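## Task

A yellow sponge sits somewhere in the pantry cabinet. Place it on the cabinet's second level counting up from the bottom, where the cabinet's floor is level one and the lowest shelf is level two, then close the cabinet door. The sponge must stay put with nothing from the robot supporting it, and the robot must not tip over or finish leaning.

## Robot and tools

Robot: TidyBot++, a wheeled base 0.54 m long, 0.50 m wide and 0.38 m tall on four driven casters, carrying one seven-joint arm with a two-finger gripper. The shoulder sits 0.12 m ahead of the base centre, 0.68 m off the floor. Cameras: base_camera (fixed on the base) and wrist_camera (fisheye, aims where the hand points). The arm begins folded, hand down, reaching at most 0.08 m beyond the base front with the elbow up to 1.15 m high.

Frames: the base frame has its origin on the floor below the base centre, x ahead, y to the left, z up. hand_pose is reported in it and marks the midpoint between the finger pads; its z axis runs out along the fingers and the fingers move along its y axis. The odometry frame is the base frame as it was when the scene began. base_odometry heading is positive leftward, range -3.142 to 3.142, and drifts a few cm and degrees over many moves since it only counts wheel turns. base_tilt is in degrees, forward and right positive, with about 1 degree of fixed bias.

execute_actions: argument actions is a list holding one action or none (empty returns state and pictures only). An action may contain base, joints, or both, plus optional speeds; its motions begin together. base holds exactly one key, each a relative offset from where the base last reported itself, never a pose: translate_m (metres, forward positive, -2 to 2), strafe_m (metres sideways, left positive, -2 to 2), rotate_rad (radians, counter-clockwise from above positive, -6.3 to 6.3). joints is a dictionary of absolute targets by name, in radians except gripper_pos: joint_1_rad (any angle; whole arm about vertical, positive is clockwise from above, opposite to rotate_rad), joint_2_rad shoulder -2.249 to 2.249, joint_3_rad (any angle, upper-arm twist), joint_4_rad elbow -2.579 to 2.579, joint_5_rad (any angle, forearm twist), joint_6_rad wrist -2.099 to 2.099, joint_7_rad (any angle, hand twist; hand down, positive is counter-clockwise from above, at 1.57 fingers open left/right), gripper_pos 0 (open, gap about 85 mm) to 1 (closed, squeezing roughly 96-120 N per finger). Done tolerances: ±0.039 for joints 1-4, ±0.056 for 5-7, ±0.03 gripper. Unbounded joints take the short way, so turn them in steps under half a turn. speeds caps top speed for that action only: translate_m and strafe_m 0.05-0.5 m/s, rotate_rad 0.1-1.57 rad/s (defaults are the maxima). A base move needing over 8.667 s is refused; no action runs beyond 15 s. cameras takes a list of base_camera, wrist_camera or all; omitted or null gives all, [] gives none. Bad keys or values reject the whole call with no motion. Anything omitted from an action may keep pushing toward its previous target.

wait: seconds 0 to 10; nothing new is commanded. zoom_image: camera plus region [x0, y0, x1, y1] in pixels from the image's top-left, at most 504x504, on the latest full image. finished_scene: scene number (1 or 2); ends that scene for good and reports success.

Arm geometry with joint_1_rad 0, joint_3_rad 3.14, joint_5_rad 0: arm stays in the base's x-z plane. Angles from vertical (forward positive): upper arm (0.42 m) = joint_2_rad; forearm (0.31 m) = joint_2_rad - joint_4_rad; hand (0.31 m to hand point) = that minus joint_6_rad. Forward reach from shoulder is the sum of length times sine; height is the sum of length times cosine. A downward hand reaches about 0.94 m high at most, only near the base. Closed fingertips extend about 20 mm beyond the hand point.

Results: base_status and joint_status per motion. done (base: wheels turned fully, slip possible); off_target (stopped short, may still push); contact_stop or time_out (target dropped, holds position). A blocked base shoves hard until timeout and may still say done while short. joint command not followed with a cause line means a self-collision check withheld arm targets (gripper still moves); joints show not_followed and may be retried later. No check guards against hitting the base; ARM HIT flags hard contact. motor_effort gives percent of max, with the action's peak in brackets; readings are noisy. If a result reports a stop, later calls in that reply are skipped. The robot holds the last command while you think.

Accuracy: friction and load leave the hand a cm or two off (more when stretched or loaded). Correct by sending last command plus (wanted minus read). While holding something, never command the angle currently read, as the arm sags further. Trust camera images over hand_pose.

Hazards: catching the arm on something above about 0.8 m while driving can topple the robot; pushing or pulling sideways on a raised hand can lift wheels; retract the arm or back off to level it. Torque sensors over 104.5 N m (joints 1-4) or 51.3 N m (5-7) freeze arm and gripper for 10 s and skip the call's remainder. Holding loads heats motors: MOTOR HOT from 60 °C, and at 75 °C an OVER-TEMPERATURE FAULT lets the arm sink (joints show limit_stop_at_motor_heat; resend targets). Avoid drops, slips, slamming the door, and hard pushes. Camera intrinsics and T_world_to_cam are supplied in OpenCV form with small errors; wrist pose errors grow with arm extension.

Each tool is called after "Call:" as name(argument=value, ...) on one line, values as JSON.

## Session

Call:
execute_actions(actions=[])

Scene clock: 0.00 s.
base_odometry: x=+0.000 y=+0.000 heading=+0.000 (m, m, rad; odometry frame)
base_tilt: forward=+0.8 right=+0.1 (deg)
base_status: not commanded
joint_positions: joint_1_rad=+0.051 joint_2_rad=-0.323 joint_3_rad=+3.170 joint_4_rad=-2.533 joint_5_rad=-0.030 joint_6_rad=-0.884 joint_7_rad=+1.527 gripper_pos=+0.000
joint_status: not commanded
motor_effort: joint_1_rad=-2 joint_2_rad=-2 joint_3_rad=+1 joint_4_rad=+15 joint_5_rad=+1 joint_6_rad=+2 joint_7_rad=+1 (%)
hand_pose: x=+0.2529 y=-0.0008 z=+0.5824 quat_wxyz=(-0.016, +0.997, -0.070, +0.023) (m; base frame)
pictures: base_camera, wrist_camera
camera_calibration (this result's frames):
wrist_camera: T_world_to_cam=[[-0.11603, -0.991129, -0.0648155, 0.0744233], [-0.991108, 0.119812, -0.0578805, 0.341313], [0.0651327, 0.0575233, -0.996217, 0.700057], [0, 0, 0, 1]] pos_world=[0.301317, -0.0074, 0.721988]
Images, in order (width x height): base_camera 644x364, wrist_camera 644x476.

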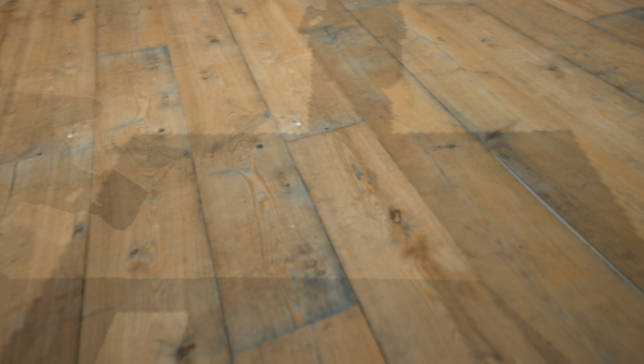

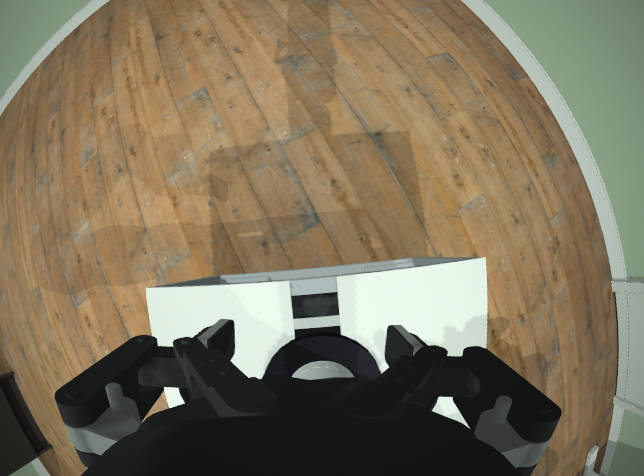

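Something dark to the rear-left.

Call:
execute_actions(actions=[{"base":{"rotate_rad":1.9},"joints":{"joint_1_rad":0,"joint_2_rad":-0.17,"joint_3_rad":3.14,"joint_4_rad":-2.39,"joint_5_rad":0,"joint_6_rad":0.68,"joint_7_rad":1.57}}])

Scene clock: 3.97 s.
base_odometry: x=+0.000 y=+0.000 heading=+1.900 (m, m, rad; odometry frame)
base_tilt: forward=+0.8 right=+0.1 (deg)
base_status: done
joint_positions: joint_1_rad=+0.015 joint_2_rad=-0.188 joint_3_rad=+3.150 joint_4_rad=-2.402 joint_5_rad=-0.030 joint_6_rad=+0.659 joint_7_rad=+1.541 gripper_pos=+0.000
joint_status: all done
motor_effort: joint_1_rad=+0(0) joint_2_rad=-12(14) joint_3_rad=+1(3) joint_4_rad=+20(20) joint_5_rad=+0(0) joint_6_rad=+9(9) joint_7_rad=+1(1) (%)
hand_pose: x=+0.6030 y=-0.0161 z=+0.9115 quat_wxyz=(-0.005, +0.701, -0.034, +0.713) (m; base frame)
pictures: base_camera, wrist_camera
camera_calibration (this result's frames):
wrist_camera: T_world_to_cam=[[-0.0107774, -0.999353, -0.0343261, 0.0298233], [0.0298071, 0.0339918, -0.998978, 0.949983], [0.999498, -0.0117895, 0.0294215, -0.493416], [0, 0, 0, 1]] pos_world=[0.465173, -0.00830474, 0.964553]
Images, in order (width x height): base_camera 644x364, wrist_camera 644x476.

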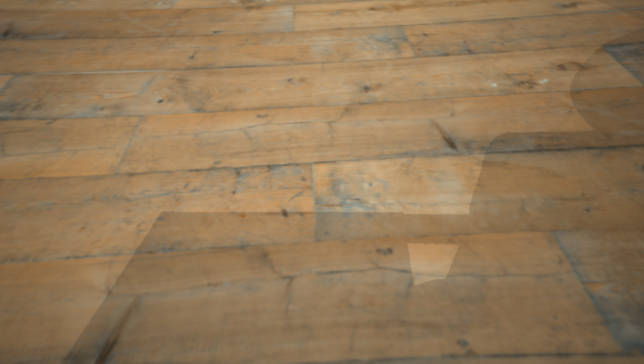

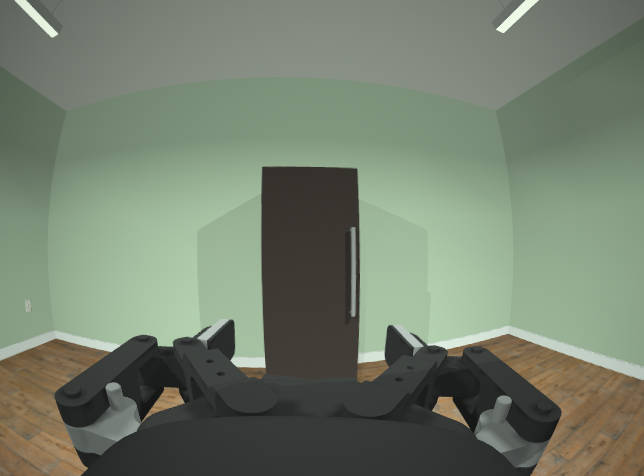

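Call:
execute_actions(actions=[{"base":{"strafe_m":-0.22}}], cameras=[])

Call:
execute_actions(actions=[{"base":{"translate_m":0.9}}])

Scene clock: 7.27 s.
base_odometry: x=+0.208 y=+0.071 heading=+1.900 (m, m, rad; odometry frame)
base_tilt: forward=+0.8 right=+0.1 (deg)
base_status: done
joint_positions: joint_1_rad=+0.014 joint_2_rad=-0.188 joint_3_rad=+3.149 joint_4_rad=-2.402 joint_5_rad=-0.030 joint_6_rad=+0.659 joint_7_rad=+1.541 gripper_pos=+0.000
joint_status: not commanded
motor_effort: joint_1_rad=+0(3) joint_2_rad=-12(12) joint_3_rad=+1(2) joint_4_rad=+20(20) joint_5_rad=+0(1) joint_6_rad=+9(9) joint_7_rad=+1(1) (%)
hand_pose: x=+0.6030 y=-0.0152 z=+0.9115 quat_wxyz=(-0.006, +0.701, -0.034, +0.713) (m; base frame)
pictures: none
No camera images: the call's "cameras" was empty. Leave "cameras" out to get every camera's image.

Scene clock: 10.43 s.
base_odometry: x=-0.082 y=+0.923 heading=+1.900 (m, m, rad; odometry frame)
base_tilt: forward=+0.7 right=+0.1 (deg)
base_status: done
joint_positions: joint_1_rad=+0.014 joint_2_rad=-0.185 joint_3_rad=+3.149 joint_4_rad=-2.402 joint_5_rad=-0.030 joint_6_rad=+0.659 joint_7_rad=+1.541 gripper_pos=+0.000
joint_status: not commanded
motor_effort: joint_1_rad=-1(1) joint_2_rad=-12(15) joint_3_rad=+1(1) joint_4_rad=+20(21) joint_5_rad=+0(1) joint_6_rad=+10(10) joint_7_rad=+1(1) (%)
hand_pose: x=+0.6038 y=-0.0152 z=+0.9098 quat_wxyz=(-0.006, +0.702, -0.034, +0.711) (m; base frame)
pictures: base_camera, wrist_camera
camera_calibration (this result's frames):
wrist_camera: T_world_to_cam=[[-0.0090144, -0.999377, -0.034136, 0.0294838], [0.0263051, 0.0338886, -0.999079, 0.95047], [0.999613, -0.00990405, 0.0259832, -0.491086], [0, 0, 0, 1]] pos_world=[0.466159, -0.00760843, 0.963361]
Images, in order (width x height): base_camera 644x364, wrist_camera 644x476.

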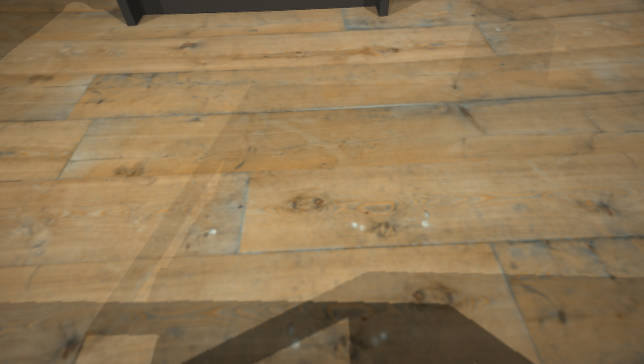

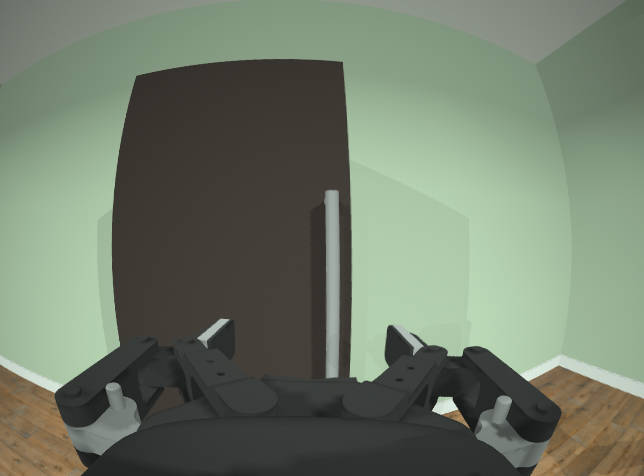

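Call:
execute_actions(actions=[{"base":{"strafe_m":-0.04}}], cameras=[])

Call:
execute_actions(actions=[{"base":{"translate_m":0.29},"speeds":{"translate_m":0.2}}])

Scene clock: 12.87 s.
base_odometry: x=-0.045 y=+0.936 heading=+1.900 (m, m, rad; odometry frame)
base_tilt: forward=+0.7 right=+0.1 (deg)
base_status: done
joint_positions: joint_1_rad=+0.014 joint_2_rad=-0.185 joint_3_rad=+3.148 joint_4_rad=-2.402 joint_5_rad=-0.030 joint_6_rad=+0.659 joint_7_rad=+1.541 gripper_pos=+0.000
joint_status: not commanded
motor_effort: joint_1_rad=-1(1) joint_2_rad=-12(13) joint_3_rad=+1(3) joint_4_rad=+20(21) joint_5_rad=+1(1) joint_6_rad=+9(10) joint_7_rad=+1(1) (%)
hand_pose: x=+0.6038 y=-0.0147 z=+0.9098 quat_wxyz=(-0.006, +0.702, -0.033, +0.711) (m; base frame)
pictures: none
No camera images: the call's "cameras" was empty. Leave "cameras" out to get every camera's image.

Scene clock: 15.10 s.
base_odometry: x=-0.138 y=+1.211 heading=+1.900 (m, m, rad; odometry frame)
base_tilt: forward=+0.8 right=+0.0 (deg)
base_status: done
joint_positions: joint_1_rad=+0.014 joint_2_rad=-0.183 joint_3_rad=+3.148 joint_4_rad=-2.402 joint_5_rad=-0.030 joint_6_rad=+0.659 joint_7_rad=+1.541 gripper_pos=+0.000
joint_status: not commanded
motor_effort: joint_1_rad=-1(0) joint_2_rad=-12(14) joint_3_rad=+1(1) joint_4_rad=+20(22) joint_5_rad=+0(0) joint_6_rad=+9(10) joint_7_rad=+1(1) (%)
hand_pose: x=+0.6042 y=-0.0147 z=+0.9091 quat_wxyz=(-0.006, +0.703, -0.033, +0.711) (m; base frame)
pictures: base_camera, wrist_camera
camera_calibration (this result's frames):
wrist_camera: T_world_to_cam=[[-0.00818258, -0.999387, -0.0340324, 0.0293081], [0.0248287, 0.03382, -0.999119, 0.950679], [0.999658, -0.00902036, 0.0245367, -0.490141], [0, 0, 0, 1]] pos_world=[0.46661, -0.00728311, 0.962865]
Images, in order (width x height): base_camera 644x364, wrist_camera 644x476.

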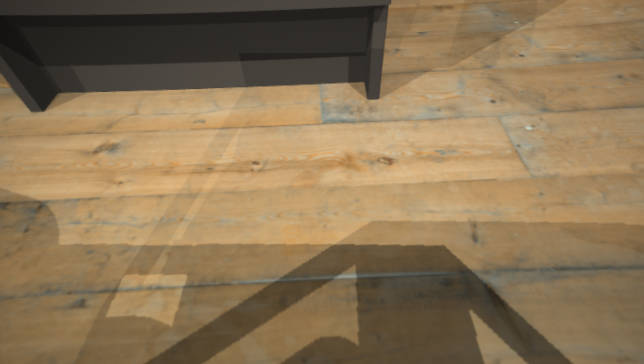

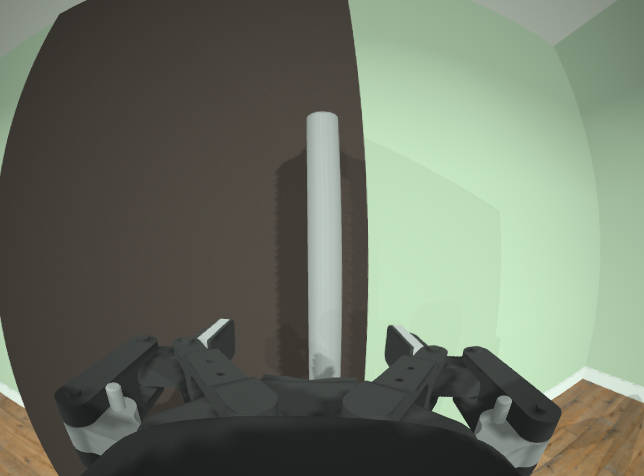

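Call:
execute_actions(actions=[{"base":{"translate_m":0.05},"speeds":{"translate_m":0.06}}], cameras=[])

Call:
execute_actions(actions=[{"joints":{"gripper_pos":1}}], cameras=["wrist_camera"])

Scene clock: 17.83 s.
base_odometry: x=-0.154 y=+1.258 heading=+1.900 (m, m, rad; odometry frame)
base_tilt: forward=+0.7 right=+0.1 (deg)
base_status: done
joint_positions: joint_1_rad=+0.014 joint_2_rad=-0.182 joint_3_rad=+3.148 joint_4_rad=-2.402 joint_5_rad=-0.030 joint_6_rad=+0.659 joint_7_rad=+1.541 gripper_pos=+0.000
joint_status: not commanded
motor_effort: joint_1_rad=-1(2) joint_2_rad=-12(15) joint_3_rad=+1(0) joint_4_rad=+20(21) joint_5_rad=+0(1) joint_6_rad=+10(10) joint_7_rad=+1(1) (%)
hand_pose: x=+0.6043 y=-0.0147 z=+0.9089 quat_wxyz=(-0.006, +0.703, -0.033, +0.711) (m; base frame)
pictures: none
No camera images: the call's "cameras" was empty. Leave "cameras" out to get every camera's image.

Scene clock: 18.93 s.
base_odometry: x=-0.154 y=+1.258 heading=+1.900 (m, m, rad; odometry frame)
base_tilt: forward=+0.7 right=+0.1 (deg)
base_status: not commanded
joint_positions: joint_1_rad=+0.023 joint_2_rad=-0.183 joint_3_rad=+3.162 joint_4_rad=-2.403 joint_5_rad=-0.030 joint_6_rad=+0.659 joint_7_rad=+1.552 gripper_pos=+0.766
joint_status: gripper_pos off_target (ended at +0.766, target +1.000)
motor_effort: joint_1_rad=-6(9) joint_2_rad=-10(12) joint_3_rad=-3(7) joint_4_rad=+25(28) joint_5_rad=+2(5) joint_6_rad=+11(11) joint_7_rad=+0(1) (%)
hand_pose: x=+0.6037 y=-0.0262 z=+0.9088 quat_wxyz=(+0.005, +0.703, -0.038, +0.711) (m; base frame)
pictures: wrist_camera
camera_calibration (this result's frames):
wrist_camera: T_world_to_cam=[[-0.0308542, -0.999206, -0.0251963, 0.0234713], [0.0244201, 0.0244472, -0.999403, 0.951021], [0.999226, -0.0314511, 0.0236465, -0.489274], [0, 0, 0, 1]] pos_world=[0.466396, -0.0151853, 0.962614]
Images, in order (width x height): wrist_camera 644x476.

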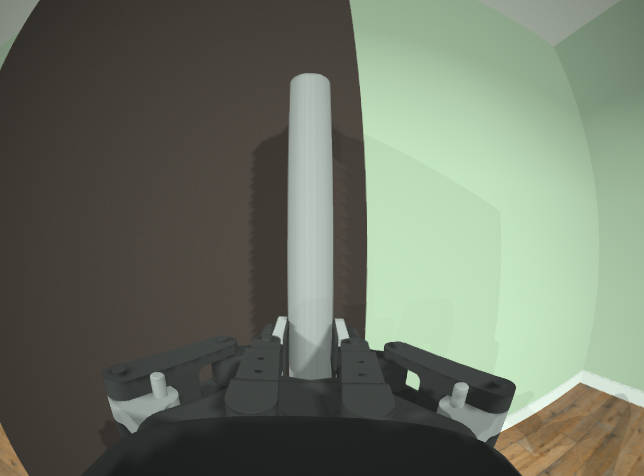

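Repeat the sequence (total back .36, left .13).

Call:
execute_actions(actions=[{"base":{"translate_m":-0.15},"speeds":{"translate_m":0.1}}], cameras=[])

Call:
execute_actions(actions=[{"base":{"strafe_m":0.04},"speeds":{"strafe_m":0.1}}], cameras=[])

Call:
execute_actions(actions=[{"base":{"translate_m":-0.12},"speeds":{"translate_m":0.1}}], cameras=[])

Call:
execute_actions(actions=[{"base":{"strafe_m":0.07},"speeds":{"strafe_m":0.1}}], cameras=[])

Call:
execute_actions(actions=[{"base":{"translate_m":-0.1},"speeds":{"translate_m":0.1}}], cameras=[])

Call:
execute_actions(actions=[{"base":{"strafe_m":0.05},"speeds":{"strafe_m":0.1}}], cameras=[])

Call:
execute_actions(actions=[{"joints":{"gripper_pos":0.3}}], cameras=[])

Call:
execute_actions(actions=[{"base":{"translate_m":-0.2},"joints":{"joint_1_rad":0,"joint_3_rad":3.14}}], cameras=[])

Call:
execute_actions(actions=[{"base":{"strafe_m":-0.3},"joints":{"gripper_pos":1}}])

Scene clock: 24.23 s.
base_odometry: x=-0.106 y=+1.116 heading=+1.900 (m, m, rad; odometry frame)
base_tilt: forward=+0.7 right=+0.1 (deg)
base_status: done
joint_positions: joint_1_rad=+0.007 joint_2_rad=-0.165 joint_3_rad=+3.141 joint_4_rad=-2.388 joint_5_rad=-0.026 joint_6_rad=+0.659 joint_7_rad=+1.555 gripper_pos=+0.771
joint_status: not commanded
motor_effort: joint_1_rad=+0(5) joint_2_rad=-15(18) joint_3_rad=+1(3) joint_4_rad=+18(24) joint_5_rad=+0(3) joint_6_rad=+10(14) joint_7_rad=-1(1) (%)
hand_pose: x=+0.6109 y=-0.0070 z=+0.9084 quat_wxyz=(-0.005, +0.704, -0.021, +0.710) (m; base frame)
pictures: none
No camera images: the call's "cameras" was empty. Leave "cameras" out to get every camera's image.

Scene clock: 25.20 s.
base_odometry: x=-0.143 y=+1.103 heading=+1.900 (m, m, rad; odometry frame)
base_tilt: forward=+0.7 right=+0.1 (deg)
base_status: done
joint_positions: joint_1_rad=+0.040 joint_2_rad=-0.166 joint_3_rad=+3.179 joint_4_rad=-2.388 joint_5_rad=-0.026 joint_6_rad=+0.659 joint_7_rad=+1.557 gripper_pos=+0.771
joint_status: not commanded
motor_effort: joint_1_rad=-9(12) joint_2_rad=-11(15) joint_3_rad=-7(8) joint_4_rad=+22(23) joint_5_rad=+3(4) joint_6_rad=+9(11) joint_7_rad=-1(2) (%)
hand_pose: x=+0.6095 y=-0.0425 z=+0.9084 quat_wxyz=(+0.018, +0.703, -0.047, +0.709) (m; base frame)
pictures: none
No camera images: the call's "cameras" was empty. Leave "cameras" out to get every camera's image.

Scene clock: 26.97 s.
base_odometry: x=-0.105 y=+0.990 heading=+1.900 (m, m, rad; odometry frame)
base_tilt: forward=+0.7 right=+0.1 (deg)
base_status: done
joint_positions: joint_1_rad=-0.014 joint_2_rad=-0.165 joint_3_rad=+3.123 joint_4_rad=-2.387 joint_5_rad=-0.016 joint_6_rad=+0.659 joint_7_rad=+1.557 gripper_pos=+0.780
joint_status: not commanded
motor_effort: joint_1_rad=+2(9) joint_2_rad=-16(18) joint_3_rad=+4(6) joint_4_rad=+18(22) joint_5_rad=-2(3) joint_6_rad=+10(12) joint_7_rad=+1(1) (%)
hand_pose: x=+0.6108 y=+0.0150 z=+0.9083 quat_wxyz=(-0.016, +0.705, +0.000, +0.709) (m; base frame)
pictures: none
No camera images: the call's "cameras" was empty. Leave "cameras" out to get every camera's image.

Scene clock: 28.23 s.
base_odometry: x=-0.171 y=+0.967 heading=+1.900 (m, m, rad; odometry frame)
base_tilt: forward=+0.7 right=+0.1 (deg)
base_status: done
joint_positions: joint_1_rad=+0.048 joint_2_rad=-0.170 joint_3_rad=+3.186 joint_4_rad=-2.393 joint_5_rad=-0.016 joint_6_rad=+0.659 joint_7_rad=+1.557 gripper_pos=+0.781
joint_status: not commanded
motor_effort: joint_1_rad=-11(14) joint_2_rad=-8(16) joint_3_rad=-8(10) joint_4_rad=+24(25) joint_5_rad=+4(6) joint_6_rad=+9(12) joint_7_rad=+0(0) (%)
hand_pose: x=+0.6071 y=-0.0484 z=+0.9081 quat_wxyz=(+0.024, +0.703, -0.048, +0.709) (m; base frame)
pictures: none
No camera images: the call's "cameras" was empty. Leave "cameras" out to get every camera's image.

Scene clock: 29.80 s.
base_odometry: x=-0.138 y=+0.872 heading=+1.900 (m, m, rad; odometry frame)
base_tilt: forward=+0.7 right=+0.1 (deg)
base_status: done
joint_positions: joint_1_rad=+0.000 joint_2_rad=-0.181 joint_3_rad=+3.141 joint_4_rad=-2.402 joint_5_rad=-0.015 joint_6_rad=+0.659 joint_7_rad=+1.557 gripper_pos=+0.999
joint_status: not commanded
on_its_own: gripper_pos moved +0.218 to your old target +1.000
motor_effort: joint_1_rad=-1(10) joint_2_rad=-12(15) joint_3_rad=+1(8) joint_4_rad=+20(33) joint_5_rad=+0(4) joint_6_rad=+10(10) joint_7_rad=+1(0) (%)
hand_pose: x=+0.6049 y=-0.0017 z=+0.9082 quat_wxyz=(-0.006, +0.704, -0.012, +0.710) (m; base frame)
pictures: none
No camera images: the call's "cameras" was empty. Leave "cameras" out to get every camera's image.

Scene clock: 30.87 s.
base_odometry: x=-0.186 y=+0.856 heading=+1.900 (m, m, rad; odometry frame)
base_tilt: forward=+0.7 right=+0.1 (deg)
base_status: done
joint_positions: joint_1_rad=+0.000 joint_2_rad=-0.181 joint_3_rad=+3.142 joint_4_rad=-2.402 joint_5_rad=-0.015 joint_6_rad=+0.659 joint_7_rad=+1.557 gripper_pos=+0.999
joint_status: not commanded
motor_effort: joint_1_rad=+0(4) joint_2_rad=-12(13) joint_3_rad=+1(2) joint_4_rad=+20(20) joint_5_rad=+0(2) joint_6_rad=+10(10) joint_7_rad=+1(1) (%)
hand_pose: x=+0.6049 y=-0.0017 z=+0.9082 quat_wxyz=(-0.006, +0.704, -0.012, +0.710) (m; base frame)
pictures: none
No camera images: the call's "cameras" was empty. Leave "cameras" out to get every camera's image.

Scene clock: 31.80 s.
base_odometry: x=-0.186 y=+0.856 heading=+1.900 (m, m, rad; odometry frame)
base_tilt: forward=+0.7 right=+0.1 (deg)
base_status: not commanded
joint_positions: joint_1_rad=+0.000 joint_2_rad=-0.181 joint_3_rad=+3.142 joint_4_rad=-2.402 joint_5_rad=-0.015 joint_6_rad=+0.659 joint_7_rad=+1.557 gripper_pos=+0.300
joint_status: all done
motor_effort: joint_1_rad=-1(1) joint_2_rad=-12(13) joint_3_rad=+1(1) joint_4_rad=+20(20) joint_5_rad=+0(0) joint_6_rad=+9(10) joint_7_rad=+1(1) (%)
hand_pose: x=+0.6049 y=-0.0017 z=+0.9082 quat_wxyz=(-0.006, +0.704, -0.012, +0.710) (m; base frame)
pictures: none
No camera images: the call's "cameras" was empty. Leave "cameras" out to get every camera's image.

Scene clock: 33.43 s.
base_odometry: x=-0.121 y=+0.666 heading=+1.900 (m, m, rad; odometry frame)
base_tilt: forward=+0.7 right=+0.1 (deg)
base_status: done
joint_positions: joint_1_rad=+0.000 joint_2_rad=-0.180 joint_3_rad=+3.142 joint_4_rad=-2.402 joint_5_rad=-0.015 joint_6_rad=+0.659 joint_7_rad=+1.557 gripper_pos=+0.300
joint_status: all done
motor_effort: joint_1_rad=+0(0) joint_2_rad=-12(16) joint_3_rad=+1(2) joint_4_rad=+20(21) joint_5_rad=+0(0) joint_6_rad=+9(10) joint_7_rad=+1(1) (%)
hand_pose: x=+0.6051 y=-0.0017 z=+0.9078 quat_wxyz=(-0.006, +0.704, -0.012, +0.710) (m; base frame)
pictures: none
No camera images: the call's "cameras" was empty. Leave "cameras" out to get every camera's image.

Scene clock: 35.37 s.
base_odometry: x=+0.163 y=+0.763 heading=+1.899 (m, m, rad; odometry frame)
base_tilt: forward=+0.8 right=+0.1 (deg)
base_status: done
joint_positions: joint_1_rad=+0.000 joint_2_rad=-0.180 joint_3_rad=+3.142 joint_4_rad=-2.402 joint_5_rad=-0.015 joint_6_rad=+0.659 joint_7_rad=+1.557 gripper_pos=+0.999
joint_status: all done
motor_effort: joint_1_rad=-1(2) joint_2_rad=-13(13) joint_3_rad=+1(2) joint_4_rad=+20(20) joint_5_rad=+0(1) joint_6_rad=+10(9) joint_7_rad=+1(1) (%)
hand_pose: x=+0.6051 y=-0.0018 z=+0.9078 quat_wxyz=(-0.006, +0.704, -0.012, +0.710) (m; base frame)
pictures: base_camera, wrist_camera
camera_calibration (this result's frames):
wrist_camera: T_world_to_cam=[[0.0209709, -0.999771, -0.00414618, -0.00253528], [0.0209228, 0.00458505, -0.999771, 0.951817], [0.999561, 0.0208793, 0.0210142, -0.487612], [0, 0, 0, 1]] pos_world=[0.467536, 0.00328217, 0.961835]
Images, in order (width x height): base_camera 644x364, wrist_camera 644x476.

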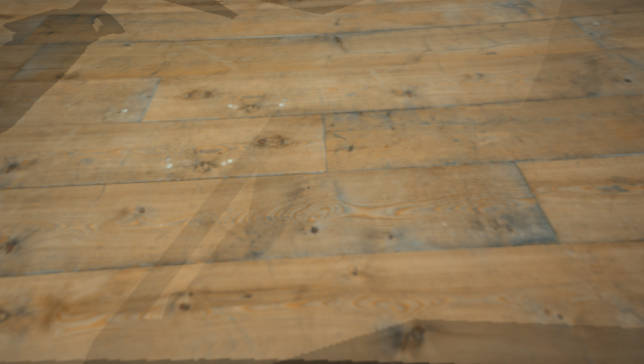

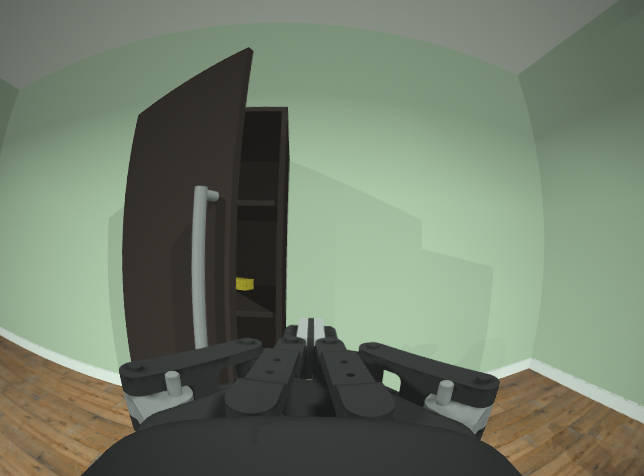

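Call:
execute_actions(actions=[{"base":{"translate_m":0.4}}], cameras=["wrist_camera"])

Call:
execute_actions(actions=[{"base":{"strafe_m":0.52},"speeds":{"strafe_m":0.15}}])

Scene clock: 40.67 s.
base_odometry: x=+0.034 y=+1.142 heading=+1.899 (m, m, rad; odometry frame)
base_tilt: forward=+0.8 right=+0.1 (deg)
base_status: done
joint_positions: joint_1_rad=+0.000 joint_2_rad=-0.176 joint_3_rad=+3.142 joint_4_rad=-2.401 joint_5_rad=-0.015 joint_6_rad=+0.659 joint_7_rad=+1.557 gripper_pos=+0.999
joint_status: not commanded
motor_effort: joint_1_rad=-1(1) joint_2_rad=-12(15) joint_3_rad=+1(1) joint_4_rad=+20(21) joint_5_rad=+0(0) joint_6_rad=+9(10) joint_7_rad=+1(1) (%)
hand_pose: x=+0.6059 y=-0.0018 z=+0.9061 quat_wxyz=(-0.006, +0.705, -0.012, +0.709) (m; base frame)
pictures: wrist_camera
camera_calibration (this result's frames):
wrist_camera: T_world_to_cam=[[0.0209558, -0.999771, -0.00422274, -0.00248174], [0.0173533, 0.00458676, -0.999839, 0.952292], [0.99963, 0.0208791, 0.0174455, -0.485209], [0, 0, 0, 1]] pos_world=[0.468556, 0.00328163, 0.960593]
Images, in order (width x height): wrist_camera 644x476.

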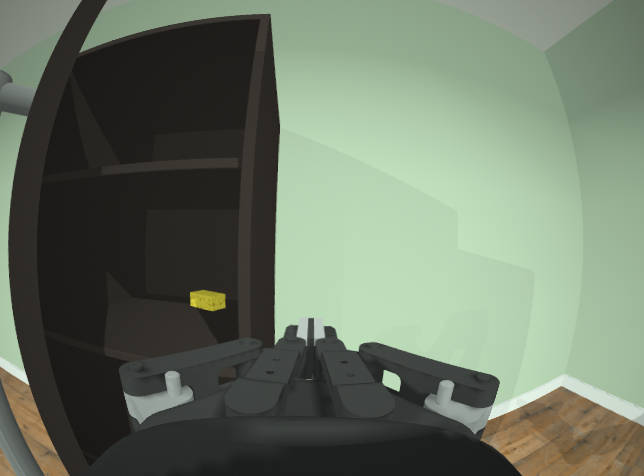

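Scene clock: 47.80 s.
TORQUE WARNING: joint_3_rad reached its warning level (56.7 N m).
base_odometry: x=-0.456 y=+0.976 heading=+1.893 (m, m, rad; odometry frame)
base_tilt: forward=+0.7 right=+0.1 (deg)
base_status: strafe_m time_out (by the wheels' count: +0.517 of +0.520)
joint_positions: joint_1_rad=+0.239 joint_2_rad=-0.176 joint_3_rad=+3.357 joint_4_rad=-2.398 joint_5_rad=-0.171 joint_6_rad=+0.673 joint_7_rad=+1.557 gripper_pos=+0.999
joint_status: not commanded
motor_effort: joint_1_rad=-43(51) joint_2_rad=-15(15) joint_3_rad=-38(44) joint_4_rad=+22(28) joint_5_rad=+26(35) joint_6_rad=+7(12) joint_7_rad=+0(1) (%)
hand_pose: x=+0.5420 y=-0.2494 z=+0.9073 quat_wxyz=(+0.131, +0.657, -0.256, +0.697) (m; base frame)
pictures: base_camera, wrist_camera
camera_calibration (this result's frames):
wrist_camera: T_world_to_cam=[[-0.49517, -0.853288, -0.163421, 0.211983], [0.103199, 0.129, -0.98626, 0.927938], [0.862645, -0.505231, 0.024181, -0.479224], [0, 0, 0, 1]] pos_world=[0.422606, -0.18094, 0.961419]
Images, in order (width x height): base_camera 644x364, wrist_camera 644x476.

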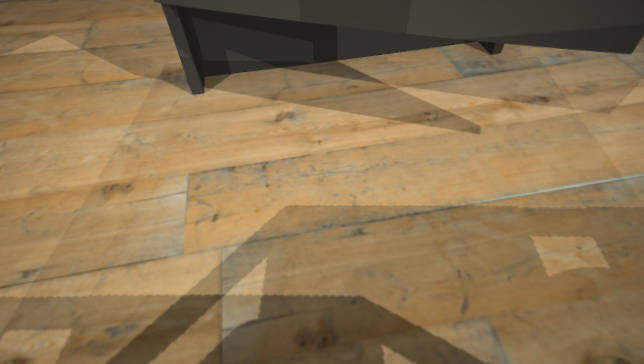

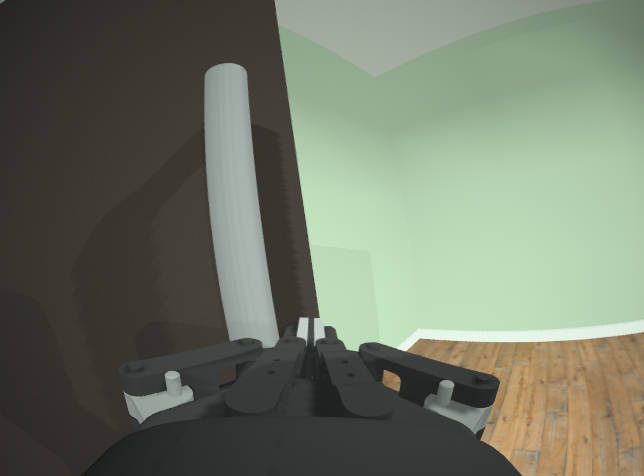

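Call:
execute_actions(actions=[{"base":{"strafe_m":-0.5},"joints":{"joint_1_rad":0},"speeds":{"strafe_m":0.3}}])

Scene clock: 51.53 s.
base_odometry: x=+0.019 y=+1.134 heading=+1.894 (m, m, rad; odometry frame)
base_tilt: forward=+0.7 right=+0.1 (deg)
base_status: done
joint_positions: joint_1_rad=+0.005 joint_2_rad=-0.172 joint_3_rad=+3.137 joint_4_rad=-2.397 joint_5_rad=-0.034 joint_6_rad=+0.673 joint_7_rad=+1.557 gripper_pos=+0.999
joint_status: all done
motor_effort: joint_1_rad=-1(41) joint_2_rad=-12(17) joint_3_rad=+1(37) joint_4_rad=+20(27) joint_5_rad=+0(26) joint_6_rad=+9(13) joint_7_rad=+1(0) (%)
hand_pose: x=+0.6077 y=-0.0056 z=+0.9105 quat_wxyz=(-0.006, +0.701, -0.022, +0.713) (m; base frame)
pictures: base_camera, wrist_camera
camera_calibration (this result's frames):
wrist_camera: T_world_to_cam=[[0.00882286, -0.999808, -0.0175139, 0.013126], [0.0308753, 0.0177786, -0.999365, 0.9481], [0.999484, 0.00827651, 0.0310262, -0.499309], [0, 0, 0, 1]] pos_world=[0.469663, 0.000400059, 0.96322]
Images, in order (width x height): base_camera 644x364, wrist_camera 644x476.

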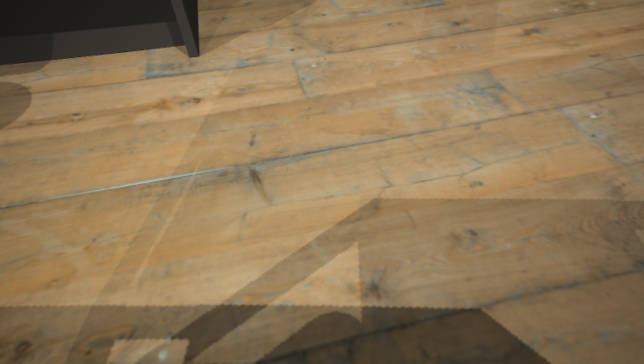

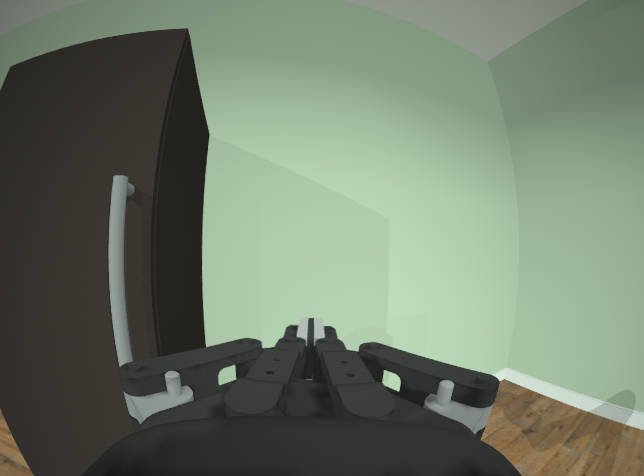

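Call:
execute_actions(actions=[{"base":{"rotate_rad":0.2},"joints":{"gripper_pos":0}}], cameras=[])

Call:
execute_actions(actions=[{"base":{"strafe_m":0.13}}])

Scene clock: 54.53 s.
base_odometry: x=+0.019 y=+1.135 heading=+2.094 (m, m, rad; odometry frame)
base_tilt: forward=+0.8 right=+0.1 (deg)
base_status: done
joint_positions: joint_1_rad=+0.005 joint_2_rad=-0.172 joint_3_rad=+3.137 joint_4_rad=-2.397 joint_5_rad=-0.034 joint_6_rad=+0.673 joint_7_rad=+1.557 gripper_pos=+0.000
joint_status: all done
motor_effort: joint_1_rad=+0(2) joint_2_rad=-12(13) joint_3_rad=+1(1) joint_4_rad=+20(20) joint_5_rad=+1(2) joint_6_rad=+10(10) joint_7_rad=+1(1) (%)
hand_pose: x=+0.6077 y=-0.0056 z=+0.9105 quat_wxyz=(-0.006, +0.701, -0.022, +0.713) (m; base frame)
pictures: none
No camera images: the call's "cameras" was empty. Leave "cameras" out to get every camera's image.

Scene clock: 55.93 s.
base_odometry: x=-0.094 y=+1.069 heading=+2.095 (m, m, rad; odometry frame)
base_tilt: forward=+0.7 right=+0.1 (deg)
base_status: done
joint_positions: joint_1_rad=+0.005 joint_2_rad=-0.172 joint_3_rad=+3.137 joint_4_rad=-2.397 joint_5_rad=-0.033 joint_6_rad=+0.673 joint_7_rad=+1.557 gripper_pos=+0.000
joint_status: not commanded
motor_effort: joint_1_rad=-1(0) joint_2_rad=-12(13) joint_3_rad=+1(2) joint_4_rad=+20(20) joint_5_rad=+0(1) joint_6_rad=+10(10) joint_7_rad=+1(1) (%)
hand_pose: x=+0.6077 y=-0.0056 z=+0.9105 quat_wxyz=(-0.006, +0.701, -0.021, +0.713) (m; base frame)
pictures: base_camera, wrist_camera
camera_calibration (this result's frames):
wrist_camera: T_world_to_cam=[[0.00883681, -0.999807, -0.0175235, 0.0131267], [0.0308747, 0.0177886, -0.999365, 0.9481], [0.999484, 0.00829016, 0.0310259, -0.49931], [0, 0, 0, 1]] pos_world=[0.469664, 0.000398168, 0.96322]
Images, in order (width x height): base_camera 644x364, wrist_camera 644x476.

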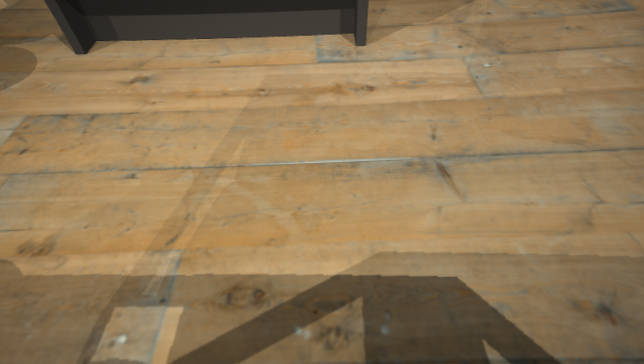

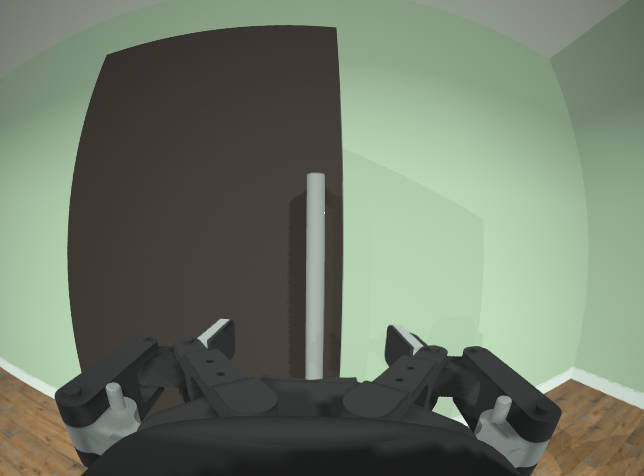

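Call:
execute_actions(actions=[{"base":{"translate_m":0.235},"speeds":{"translate_m":0.15}}], cameras=[])

Call:
execute_actions(actions=[{"joints":{"gripper_pos":1}}], cameras=["wrist_camera"])

Call:
execute_actions(actions=[{"base":{"translate_m":-0.2},"speeds":{"translate_m":0.08}}], cameras=[])

Call:
execute_actions(actions=[{"base":{"strafe_m":0.06},"speeds":{"strafe_m":0.1}}], cameras=[])

Call:
execute_actions(actions=[{"base":{"translate_m":-0.1},"speeds":{"translate_m":0.08}}])

Scene clock: 67.27 s.
base_odometry: x=-0.212 y=+1.273 heading=+2.096 (m, m, rad; odometry frame)
base_tilt: forward=+0.7 right=+0.1 (deg)
base_status: done
joint_positions: joint_1_rad=+0.005 joint_2_rad=-0.172 joint_3_rad=+3.137 joint_4_rad=-2.397 joint_5_rad=-0.033 joint_6_rad=+0.673 joint_7_rad=+1.557 gripper_pos=+0.000
joint_status: not commanded
motor_effort: joint_1_rad=-1(2) joint_2_rad=-13(15) joint_3_rad=+1(1) joint_4_rad=+20(21) joint_5_rad=+0(1) joint_6_rad=+9(10) joint_7_rad=+1(1) (%)
hand_pose: x=+0.6077 y=-0.0056 z=+0.9105 quat_wxyz=(-0.006, +0.701, -0.021, +0.713) (m; base frame)
pictures: none
No camera images: the call's "cameras" was empty. Leave "cameras" out to get every camera's image.

Scene clock: 68.37 s.
base_odometry: x=-0.212 y=+1.273 heading=+2.096 (m, m, rad; odometry frame)
base_tilt: forward=+0.7 right=+0.1 (deg)
base_status: not commanded
joint_positions: joint_1_rad=+0.015 joint_2_rad=-0.172 joint_3_rad=+3.153 joint_4_rad=-2.397 joint_5_rad=-0.033 joint_6_rad=+0.673 joint_7_rad=+1.557 gripper_pos=+0.750
joint_status: gripper_pos off_target (ended at +0.750, target +1.000)
motor_effort: joint_1_rad=-4(10) joint_2_rad=-11(13) joint_3_rad=-2(7) joint_4_rad=+25(27) joint_5_rad=+1(6) joint_6_rad=+10(11) joint_7_rad=-1(1) (%)
hand_pose: x=+0.6074 y=-0.0182 z=+0.9104 quat_wxyz=(+0.002, +0.700, -0.031, +0.713) (m; base frame)
pictures: wrist_camera
camera_calibration (this result's frames):
wrist_camera: T_world_to_cam=[[-0.0156514, -0.999678, -0.0199488, 0.0176235], [0.0313101, 0.0194514, -0.99932, 0.948017], [0.999387, -0.0162654, 0.0309956, -0.499262], [0, 0, 0, 1]] pos_world=[0.469549, -0.00894317, 0.9632]
Images, in order (width x height): wrist_camera 644x476.

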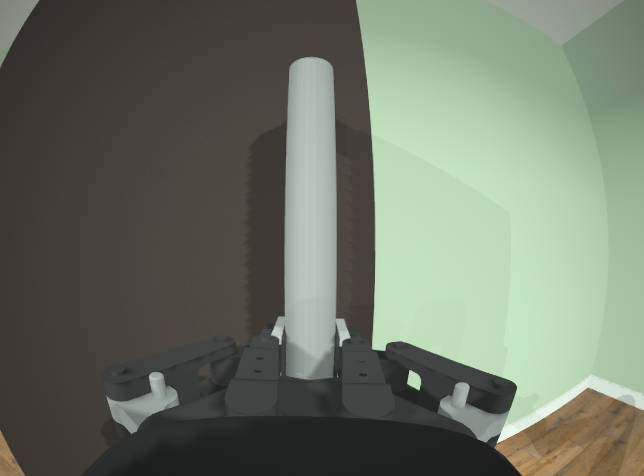

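Scene clock: 71.40 s.
base_odometry: x=-0.112 y=+1.099 heading=+2.096 (m, m, rad; odometry frame)
base_tilt: forward=+0.7 right=+0.1 (deg)
base_status: done
joint_positions: joint_1_rad=-0.028 joint_2_rad=-0.161 joint_3_rad=+3.111 joint_4_rad=-2.389 joint_5_rad=-0.009 joint_6_rad=+0.673 joint_7_rad=+1.557 gripper_pos=+0.754
joint_status: not commanded
motor_effort: joint_1_rad=+4(8) joint_2_rad=-18(19) joint_3_rad=+6(9) joint_4_rad=+16(24) joint_5_rad=-2(4) joint_6_rad=+10(12) joint_7_rad=+1(1) (%)
hand_pose: x=+0.6104 y=+0.0296 z=+0.9101 quat_wxyz=(-0.024, +0.701, +0.013, +0.712) (m; base frame)
pictures: none
No camera images: the call's "cameras" was empty. Leave "cameras" out to get every camera's image.

Scene clock: 72.53 s.
base_odometry: x=-0.163 y=+1.069 heading=+2.096 (m, m, rad; odometry frame)
base_tilt: forward=+0.7 right=+0.1 (deg)
base_status: done
joint_positions: joint_1_rad=+0.029 joint_2_rad=-0.163 joint_3_rad=+3.170 joint_4_rad=-2.391 joint_5_rad=-0.009 joint_6_rad=+0.673 joint_7_rad=+1.557 gripper_pos=+0.754
joint_status: not commanded
motor_effort: joint_1_rad=-7(10) joint_2_rad=-11(18) joint_3_rad=-5(7) joint_4_rad=+23(25) joint_5_rad=+2(4) joint_6_rad=+10(11) joint_7_rad=+0(0) (%)
hand_pose: x=+0.6103 y=-0.0297 z=+0.9100 quat_wxyz=(+0.014, +0.701, -0.031, +0.713) (m; base frame)
pictures: none
No camera images: the call's "cameras" was empty. Leave "cameras" out to get every camera's image.

Scene clock: 74.30 s.
base_odometry: x=-0.113 y=+0.983 heading=+2.096 (m, m, rad; odometry frame)
base_tilt: forward=+0.7 right=+0.1 (deg)
base_status: done
joint_positions: joint_1_rad=-0.031 joint_2_rad=-0.158 joint_3_rad=+3.109 joint_4_rad=-2.386 joint_5_rad=-0.007 joint_6_rad=+0.673 joint_7_rad=+1.557 gripper_pos=+0.757
joint_status: not commanded
motor_effort: joint_1_rad=+5(8) joint_2_rad=-17(20) joint_3_rad=+6(10) joint_4_rad=+15(22) joint_5_rad=-3(4) joint_6_rad=+9(12) joint_7_rad=+1(0) (%)
hand_pose: x=+0.6115 y=+0.0321 z=+0.9100 quat_wxyz=(-0.026, +0.701, +0.016, +0.712) (m; base frame)
pictures: base_camera, wrist_camera
camera_calibration (this result's frames):
wrist_camera: T_world_to_cam=[[0.0887427, -0.996026, 0.0075568, -0.0210297], [0.0286175, -0.00503403, -0.999578, 0.949178], [0.995643, 0.0889215, 0.028057, -0.50096], [0, 0, 0, 1]] pos_world=[0.47348, 0.0283781, 0.962991]
Images, in order (width x height): base_camera 644x364, wrist_camera 644x476.

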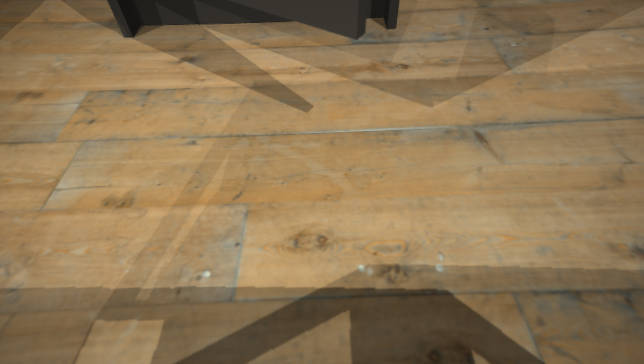

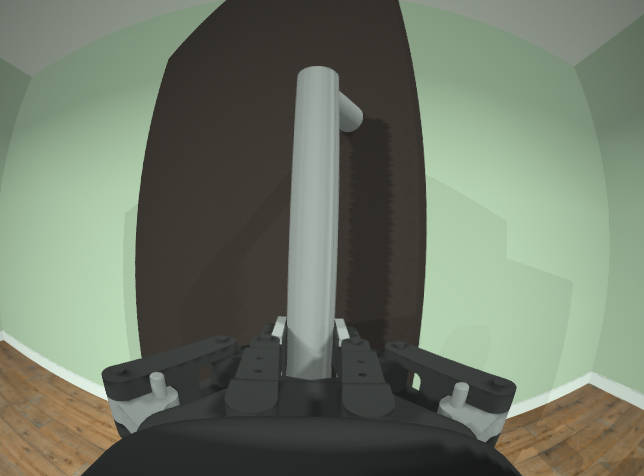

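Call:
execute_actions(actions=[{"base":{"strafe_m":0.09},"speeds":{"strafe_m":0.08}}], cameras=[])

Call:
execute_actions(actions=[{"base":{"translate_m":-0.07},"speeds":{"translate_m":0.08}}], cameras=[])

Call:
execute_actions(actions=[{"base":{"strafe_m":0.07},"speeds":{"strafe_m":0.08}}], cameras=[])

Call:
execute_actions(actions=[{"joints":{"gripper_pos":0.2}}], cameras=[])

Call:
execute_actions(actions=[{"base":{"translate_m":-0.15},"joints":{"joint_1_rad":0,"joint_3_rad":3.14}}], cameras=[])

Call:
execute_actions(actions=[{"base":{"strafe_m":-0.25},"joints":{"gripper_pos":1}}])

Scene clock: 79.17 s.
base_odometry: x=-0.191 y=+0.938 heading=+2.095 (m, m, rad; odometry frame)
base_tilt: forward=+0.7 right=+0.1 (deg)
base_status: done
joint_positions: joint_1_rad=+0.052 joint_2_rad=-0.175 joint_3_rad=+3.189 joint_4_rad=-2.401 joint_5_rad=-0.007 joint_6_rad=+0.673 joint_7_rad=+1.557 gripper_pos=+0.757
joint_status: not commanded
motor_effort: joint_1_rad=-11(14) joint_2_rad=-7(19) joint_3_rad=-8(11) joint_4_rad=+26(27) joint_5_rad=+4(6) joint_6_rad=+10(11) joint_7_rad=-1(1) (%)
hand_pose: x=+0.6044 y=-0.0500 z=+0.9100 quat_wxyz=(+0.027, +0.700, -0.046, +0.713) (m; base frame)
pictures: none
No camera images: the call's "cameras" was empty. Leave "cameras" out to get every camera's image.

Scene clock: 80.70 s.
base_odometry: x=-0.156 y=+0.877 heading=+2.095 (m, m, rad; odometry frame)
base_tilt: forward=+0.7 right=+0.1 (deg)
base_status: done
joint_positions: joint_1_rad=-0.010 joint_2_rad=-0.159 joint_3_rad=+3.129 joint_4_rad=-2.387 joint_5_rad=-0.007 joint_6_rad=+0.673 joint_7_rad=+1.557 gripper_pos=+0.759
joint_status: not commanded
motor_effort: joint_1_rad=+1(11) joint_2_rad=-16(21) joint_3_rad=+2(8) joint_4_rad=+15(24) joint_5_rad=+0(5) joint_6_rad=+8(11) joint_7_rad=+1(0) (%)
hand_pose: x=+0.6122 y=+0.0115 z=+0.9100 quat_wxyz=(-0.012, +0.702, +0.000, +0.712) (m; base frame)
pictures: none
No camera images: the call's "cameras" was empty. Leave "cameras" out to get every camera's image.

Scene clock: 82.17 s.
base_odometry: x=-0.217 y=+0.842 heading=+2.095 (m, m, rad; odometry frame)
base_tilt: forward=+0.7 right=+0.1 (deg)
base_status: done
joint_positions: joint_1_rad=+0.042 joint_2_rad=-0.188 joint_3_rad=+3.179 joint_4_rad=-2.413 joint_5_rad=-0.007 joint_6_rad=+0.673 joint_7_rad=+1.557 gripper_pos=+0.759
joint_status: not commanded
motor_effort: joint_1_rad=-10(12) joint_2_rad=-6(16) joint_3_rad=-6(10) joint_4_rad=+26(29) joint_5_rad=+3(5) joint_6_rad=+10(11) joint_7_rad=-1(1) (%)
hand_pose: x=+0.5999 y=-0.0397 z=+0.9098 quat_wxyz=(+0.021, +0.699, -0.038, +0.713) (m; base frame)
pictures: none
No camera images: the call's "cameras" was empty. Leave "cameras" out to get every camera's image.

Scene clock: 83.17 s.
base_odometry: x=-0.217 y=+0.842 heading=+2.096 (m, m, rad; odometry frame)
base_tilt: forward=+0.8 right=+0.1 (deg)
base_status: not commanded
joint_positions: joint_1_rad=+0.014 joint_2_rad=-0.178 joint_3_rad=+3.149 joint_4_rad=-2.401 joint_5_rad=-0.008 joint_6_rad=+0.673 joint_7_rad=+1.557 gripper_pos=+0.200
joint_status: all done
motor_effort: joint_1_rad=-1(9) joint_2_rad=-13(14) joint_3_rad=+0(6) joint_4_rad=+20(27) joint_5_rad=+0(4) joint_6_rad=+10(10) joint_7_rad=+1(1) (%)
hand_pose: x=+0.6056 y=-0.0108 z=+0.9116 quat_wxyz=(+0.002, +0.700, -0.016, +0.714) (m; base frame)
pictures: none
No camera images: the call's "cameras" was empty. Leave "cameras" out to get every camera's image.

Scene clock: 84.63 s.
base_odometry: x=-0.142 y=+0.712 heading=+2.095 (m, m, rad; odometry frame)
base_tilt: forward=+0.7 right=+0.1 (deg)
base_status: done
joint_positions: joint_1_rad=+0.014 joint_2_rad=-0.177 joint_3_rad=+3.149 joint_4_rad=-2.401 joint_5_rad=-0.008 joint_6_rad=+0.673 joint_7_rad=+1.557 gripper_pos=+0.200
joint_status: all done
motor_effort: joint_1_rad=-1(0) joint_2_rad=-12(16) joint_3_rad=+1(1) joint_4_rad=+20(21) joint_5_rad=+0(0) joint_6_rad=+10(10) joint_7_rad=+1(1) (%)
hand_pose: x=+0.6057 y=-0.0108 z=+0.9113 quat_wxyz=(+0.002, +0.700, -0.016, +0.714) (m; base frame)
pictures: none
No camera images: the call's "cameras" was empty. Leave "cameras" out to get every camera's image.

Scene clock: 86.40 s.
base_odometry: x=+0.075 y=+0.837 heading=+2.095 (m, m, rad; odometry frame)
base_tilt: forward=+0.8 right=+0.1 (deg)
base_status: done
joint_positions: joint_1_rad=+0.014 joint_2_rad=-0.177 joint_3_rad=+3.148 joint_4_rad=-2.401 joint_5_rad=-0.008 joint_6_rad=+0.673 joint_7_rad=+1.557 gripper_pos=+0.999
joint_status: all done
motor_effort: joint_1_rad=+0(2) joint_2_rad=-13(12) joint_3_rad=+1(2) joint_4_rad=+20(20) joint_5_rad=+0(1) joint_6_rad=+9(10) joint_7_rad=+1(1) (%)
hand_pose: x=+0.6057 y=-0.0104 z=+0.9113 quat_wxyz=(+0.002, +0.700, -0.016, +0.714) (m; base frame)
pictures: base_camera, wrist_camera
camera_calibration (this result's frames):
wrist_camera: T_world_to_cam=[[0.00528196, -0.999985, 0.00112575, -0.00649541], [0.0328207, -0.000951799, -0.999461, 0.947812], [0.999447, 0.00531606, 0.0328152, -0.498987], [0, 0, 0, 1]] pos_world=[0.467638, -0.00294054, 0.963683]
Images, in order (width x height): base_camera 644x364, wrist_camera 644x476.

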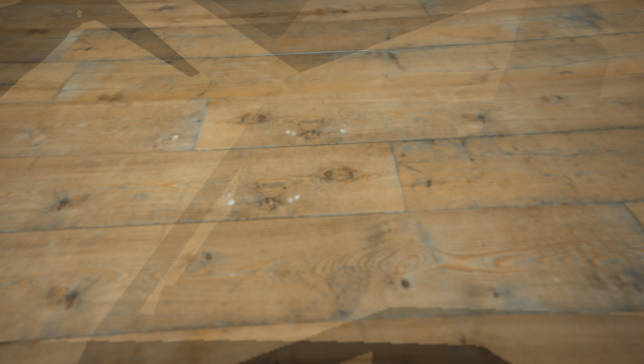

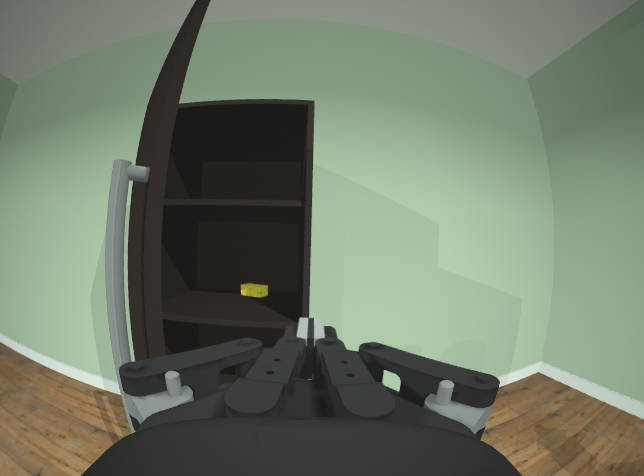

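Call:
execute_actions(actions=[{"base":{"translate_m":0.34}}], cameras=[])

Call:
execute_actions(actions=[{"base":{"strafe_m":0.44},"speeds":{"strafe_m":0.15}}])

Scene clock: 89.97 s.
base_odometry: x=-0.095 y=+1.132 heading=+2.095 (m, m, rad; odometry frame)
base_tilt: forward=+0.7 right=+0.1 (deg)
base_status: done
joint_positions: joint_1_rad=+0.014 joint_2_rad=-0.175 joint_3_rad=+3.148 joint_4_rad=-2.401 joint_5_rad=-0.008 joint_6_rad=+0.673 joint_7_rad=+1.557 gripper_pos=+0.999
joint_status: not commanded
motor_effort: joint_1_rad=+0(1) joint_2_rad=-12(16) joint_3_rad=+1(1) joint_4_rad=+20(21) joint_5_rad=+0(0) joint_6_rad=+10(10) joint_7_rad=+1(1) (%)
hand_pose: x=+0.6064 y=-0.0104 z=+0.9101 quat_wxyz=(+0.002, +0.701, -0.016, +0.713) (m; base frame)
pictures: none
No camera images: the call's "cameras" was empty. Leave "cameras" out to get every camera's image.

Scene clock: 93.63 s.
base_odometry: x=-0.476 y=+0.911 heading=+2.095 (m, m, rad; odometry frame)
base_tilt: forward=+0.6 right=+0.1 (deg)
base_status: done
joint_positions: joint_1_rad=+0.015 joint_2_rad=-0.174 joint_3_rad=+3.159 joint_4_rad=-2.401 joint_5_rad=-0.008 joint_6_rad=+0.673 joint_7_rad=+1.557 gripper_pos=+0.999
joint_status: not commanded
motor_effort: joint_1_rad=-5(11) joint_2_rad=-12(17) joint_3_rad=-4(8) joint_4_rad=+20(22) joint_5_rad=+0(4) joint_6_rad=+10(10) joint_7_rad=+1(1) (%)
hand_pose: x=+0.6064 y=-0.0166 z=+0.9100 quat_wxyz=(+0.005, +0.701, -0.021, +0.713) (m; base frame)
pictures: base_camera, wrist_camera
camera_calibration (this result's frames):
wrist_camera: T_world_to_cam=[[-0.00666928, -0.999977, -0.000895376, -0.00364015], [0.0300186, 0.000694786, -0.999549, 0.948227], [0.999527, -0.00669315, 0.0300133, -0.497232], [0, 0, 0, 1]] pos_world=[0.468508, -0.00762693, 0.96272]
Images, in order (width x height): base_camera 644x364, wrist_camera 644x476.

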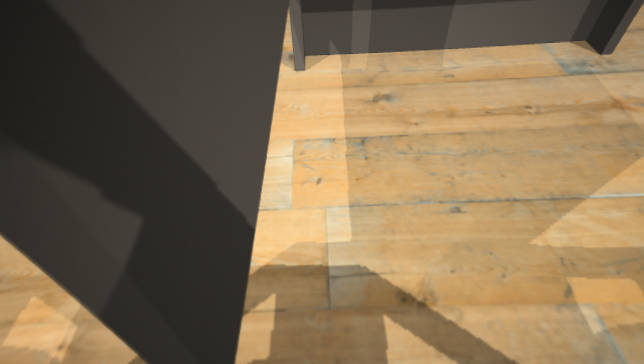

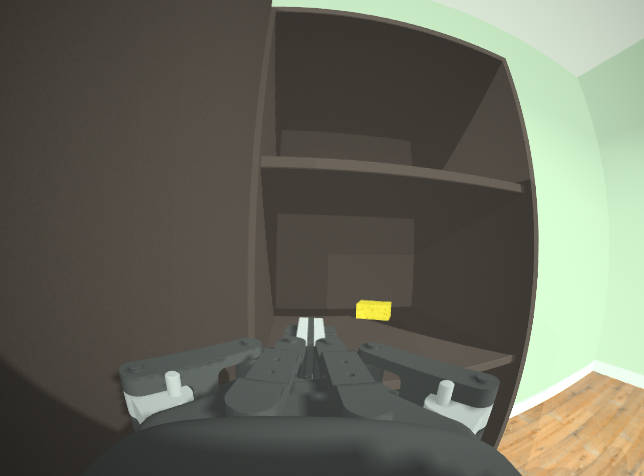

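Call:
execute_actions(actions=[{"base":{"strafe_m":-0.29},"joints":{"joint_6_rad":0.45,"gripper_pos":0}}])

Scene clock: 97.67 s.
base_odometry: x=-0.225 y=+1.056 heading=+2.094 (m, m, rad; odometry frame)
base_tilt: forward=+0.8 right=+0.1 (deg)
base_status: done
joint_positions: joint_1_rad=+0.012 joint_2_rad=-0.172 joint_3_rad=+3.146 joint_4_rad=-2.400 joint_5_rad=-0.008 joint_6_rad=+0.473 joint_7_rad=+1.557 gripper_pos=+0.000
joint_status: all done
motor_effort: joint_1_rad=-1(6) joint_2_rad=-13(14) joint_3_rad=+1(4) joint_4_rad=+20(22) joint_5_rad=+1(1) joint_6_rad=+9(11) joint_7_rad=+1(1) (%)
hand_pose: x=+0.6020 y=-0.0078 z=+0.8475 quat_wxyz=(+0.000, +0.769, -0.015, +0.639) (m; base frame)
pictures: base_camera, wrist_camera
camera_calibration (this result's frames):
wrist_camera: T_world_to_cam=[[0.010494, -0.999933, -0.00497239, -0.00171126], [-0.170076, 0.00311534, -0.985426, 0.994469], [0.985375, 0.0111868, -0.170032, -0.312708], [0, 0, 0, 1]] pos_world=[0.477288, -0.00131107, 0.926797]
Images, in order (width x height): base_camera 644x364, wrist_camera 644x476.

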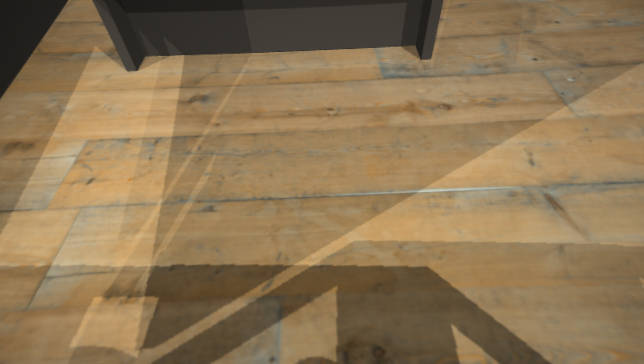

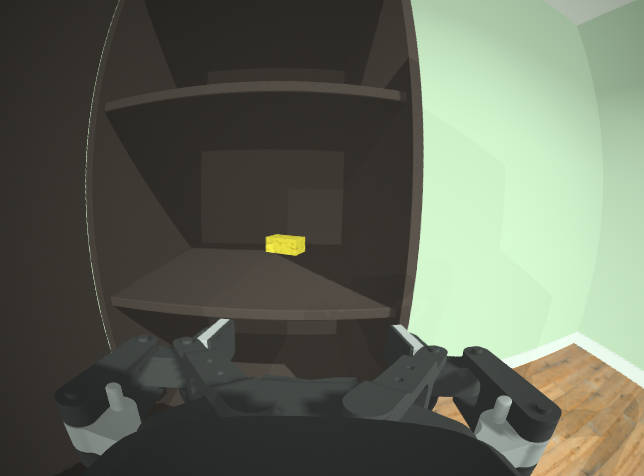

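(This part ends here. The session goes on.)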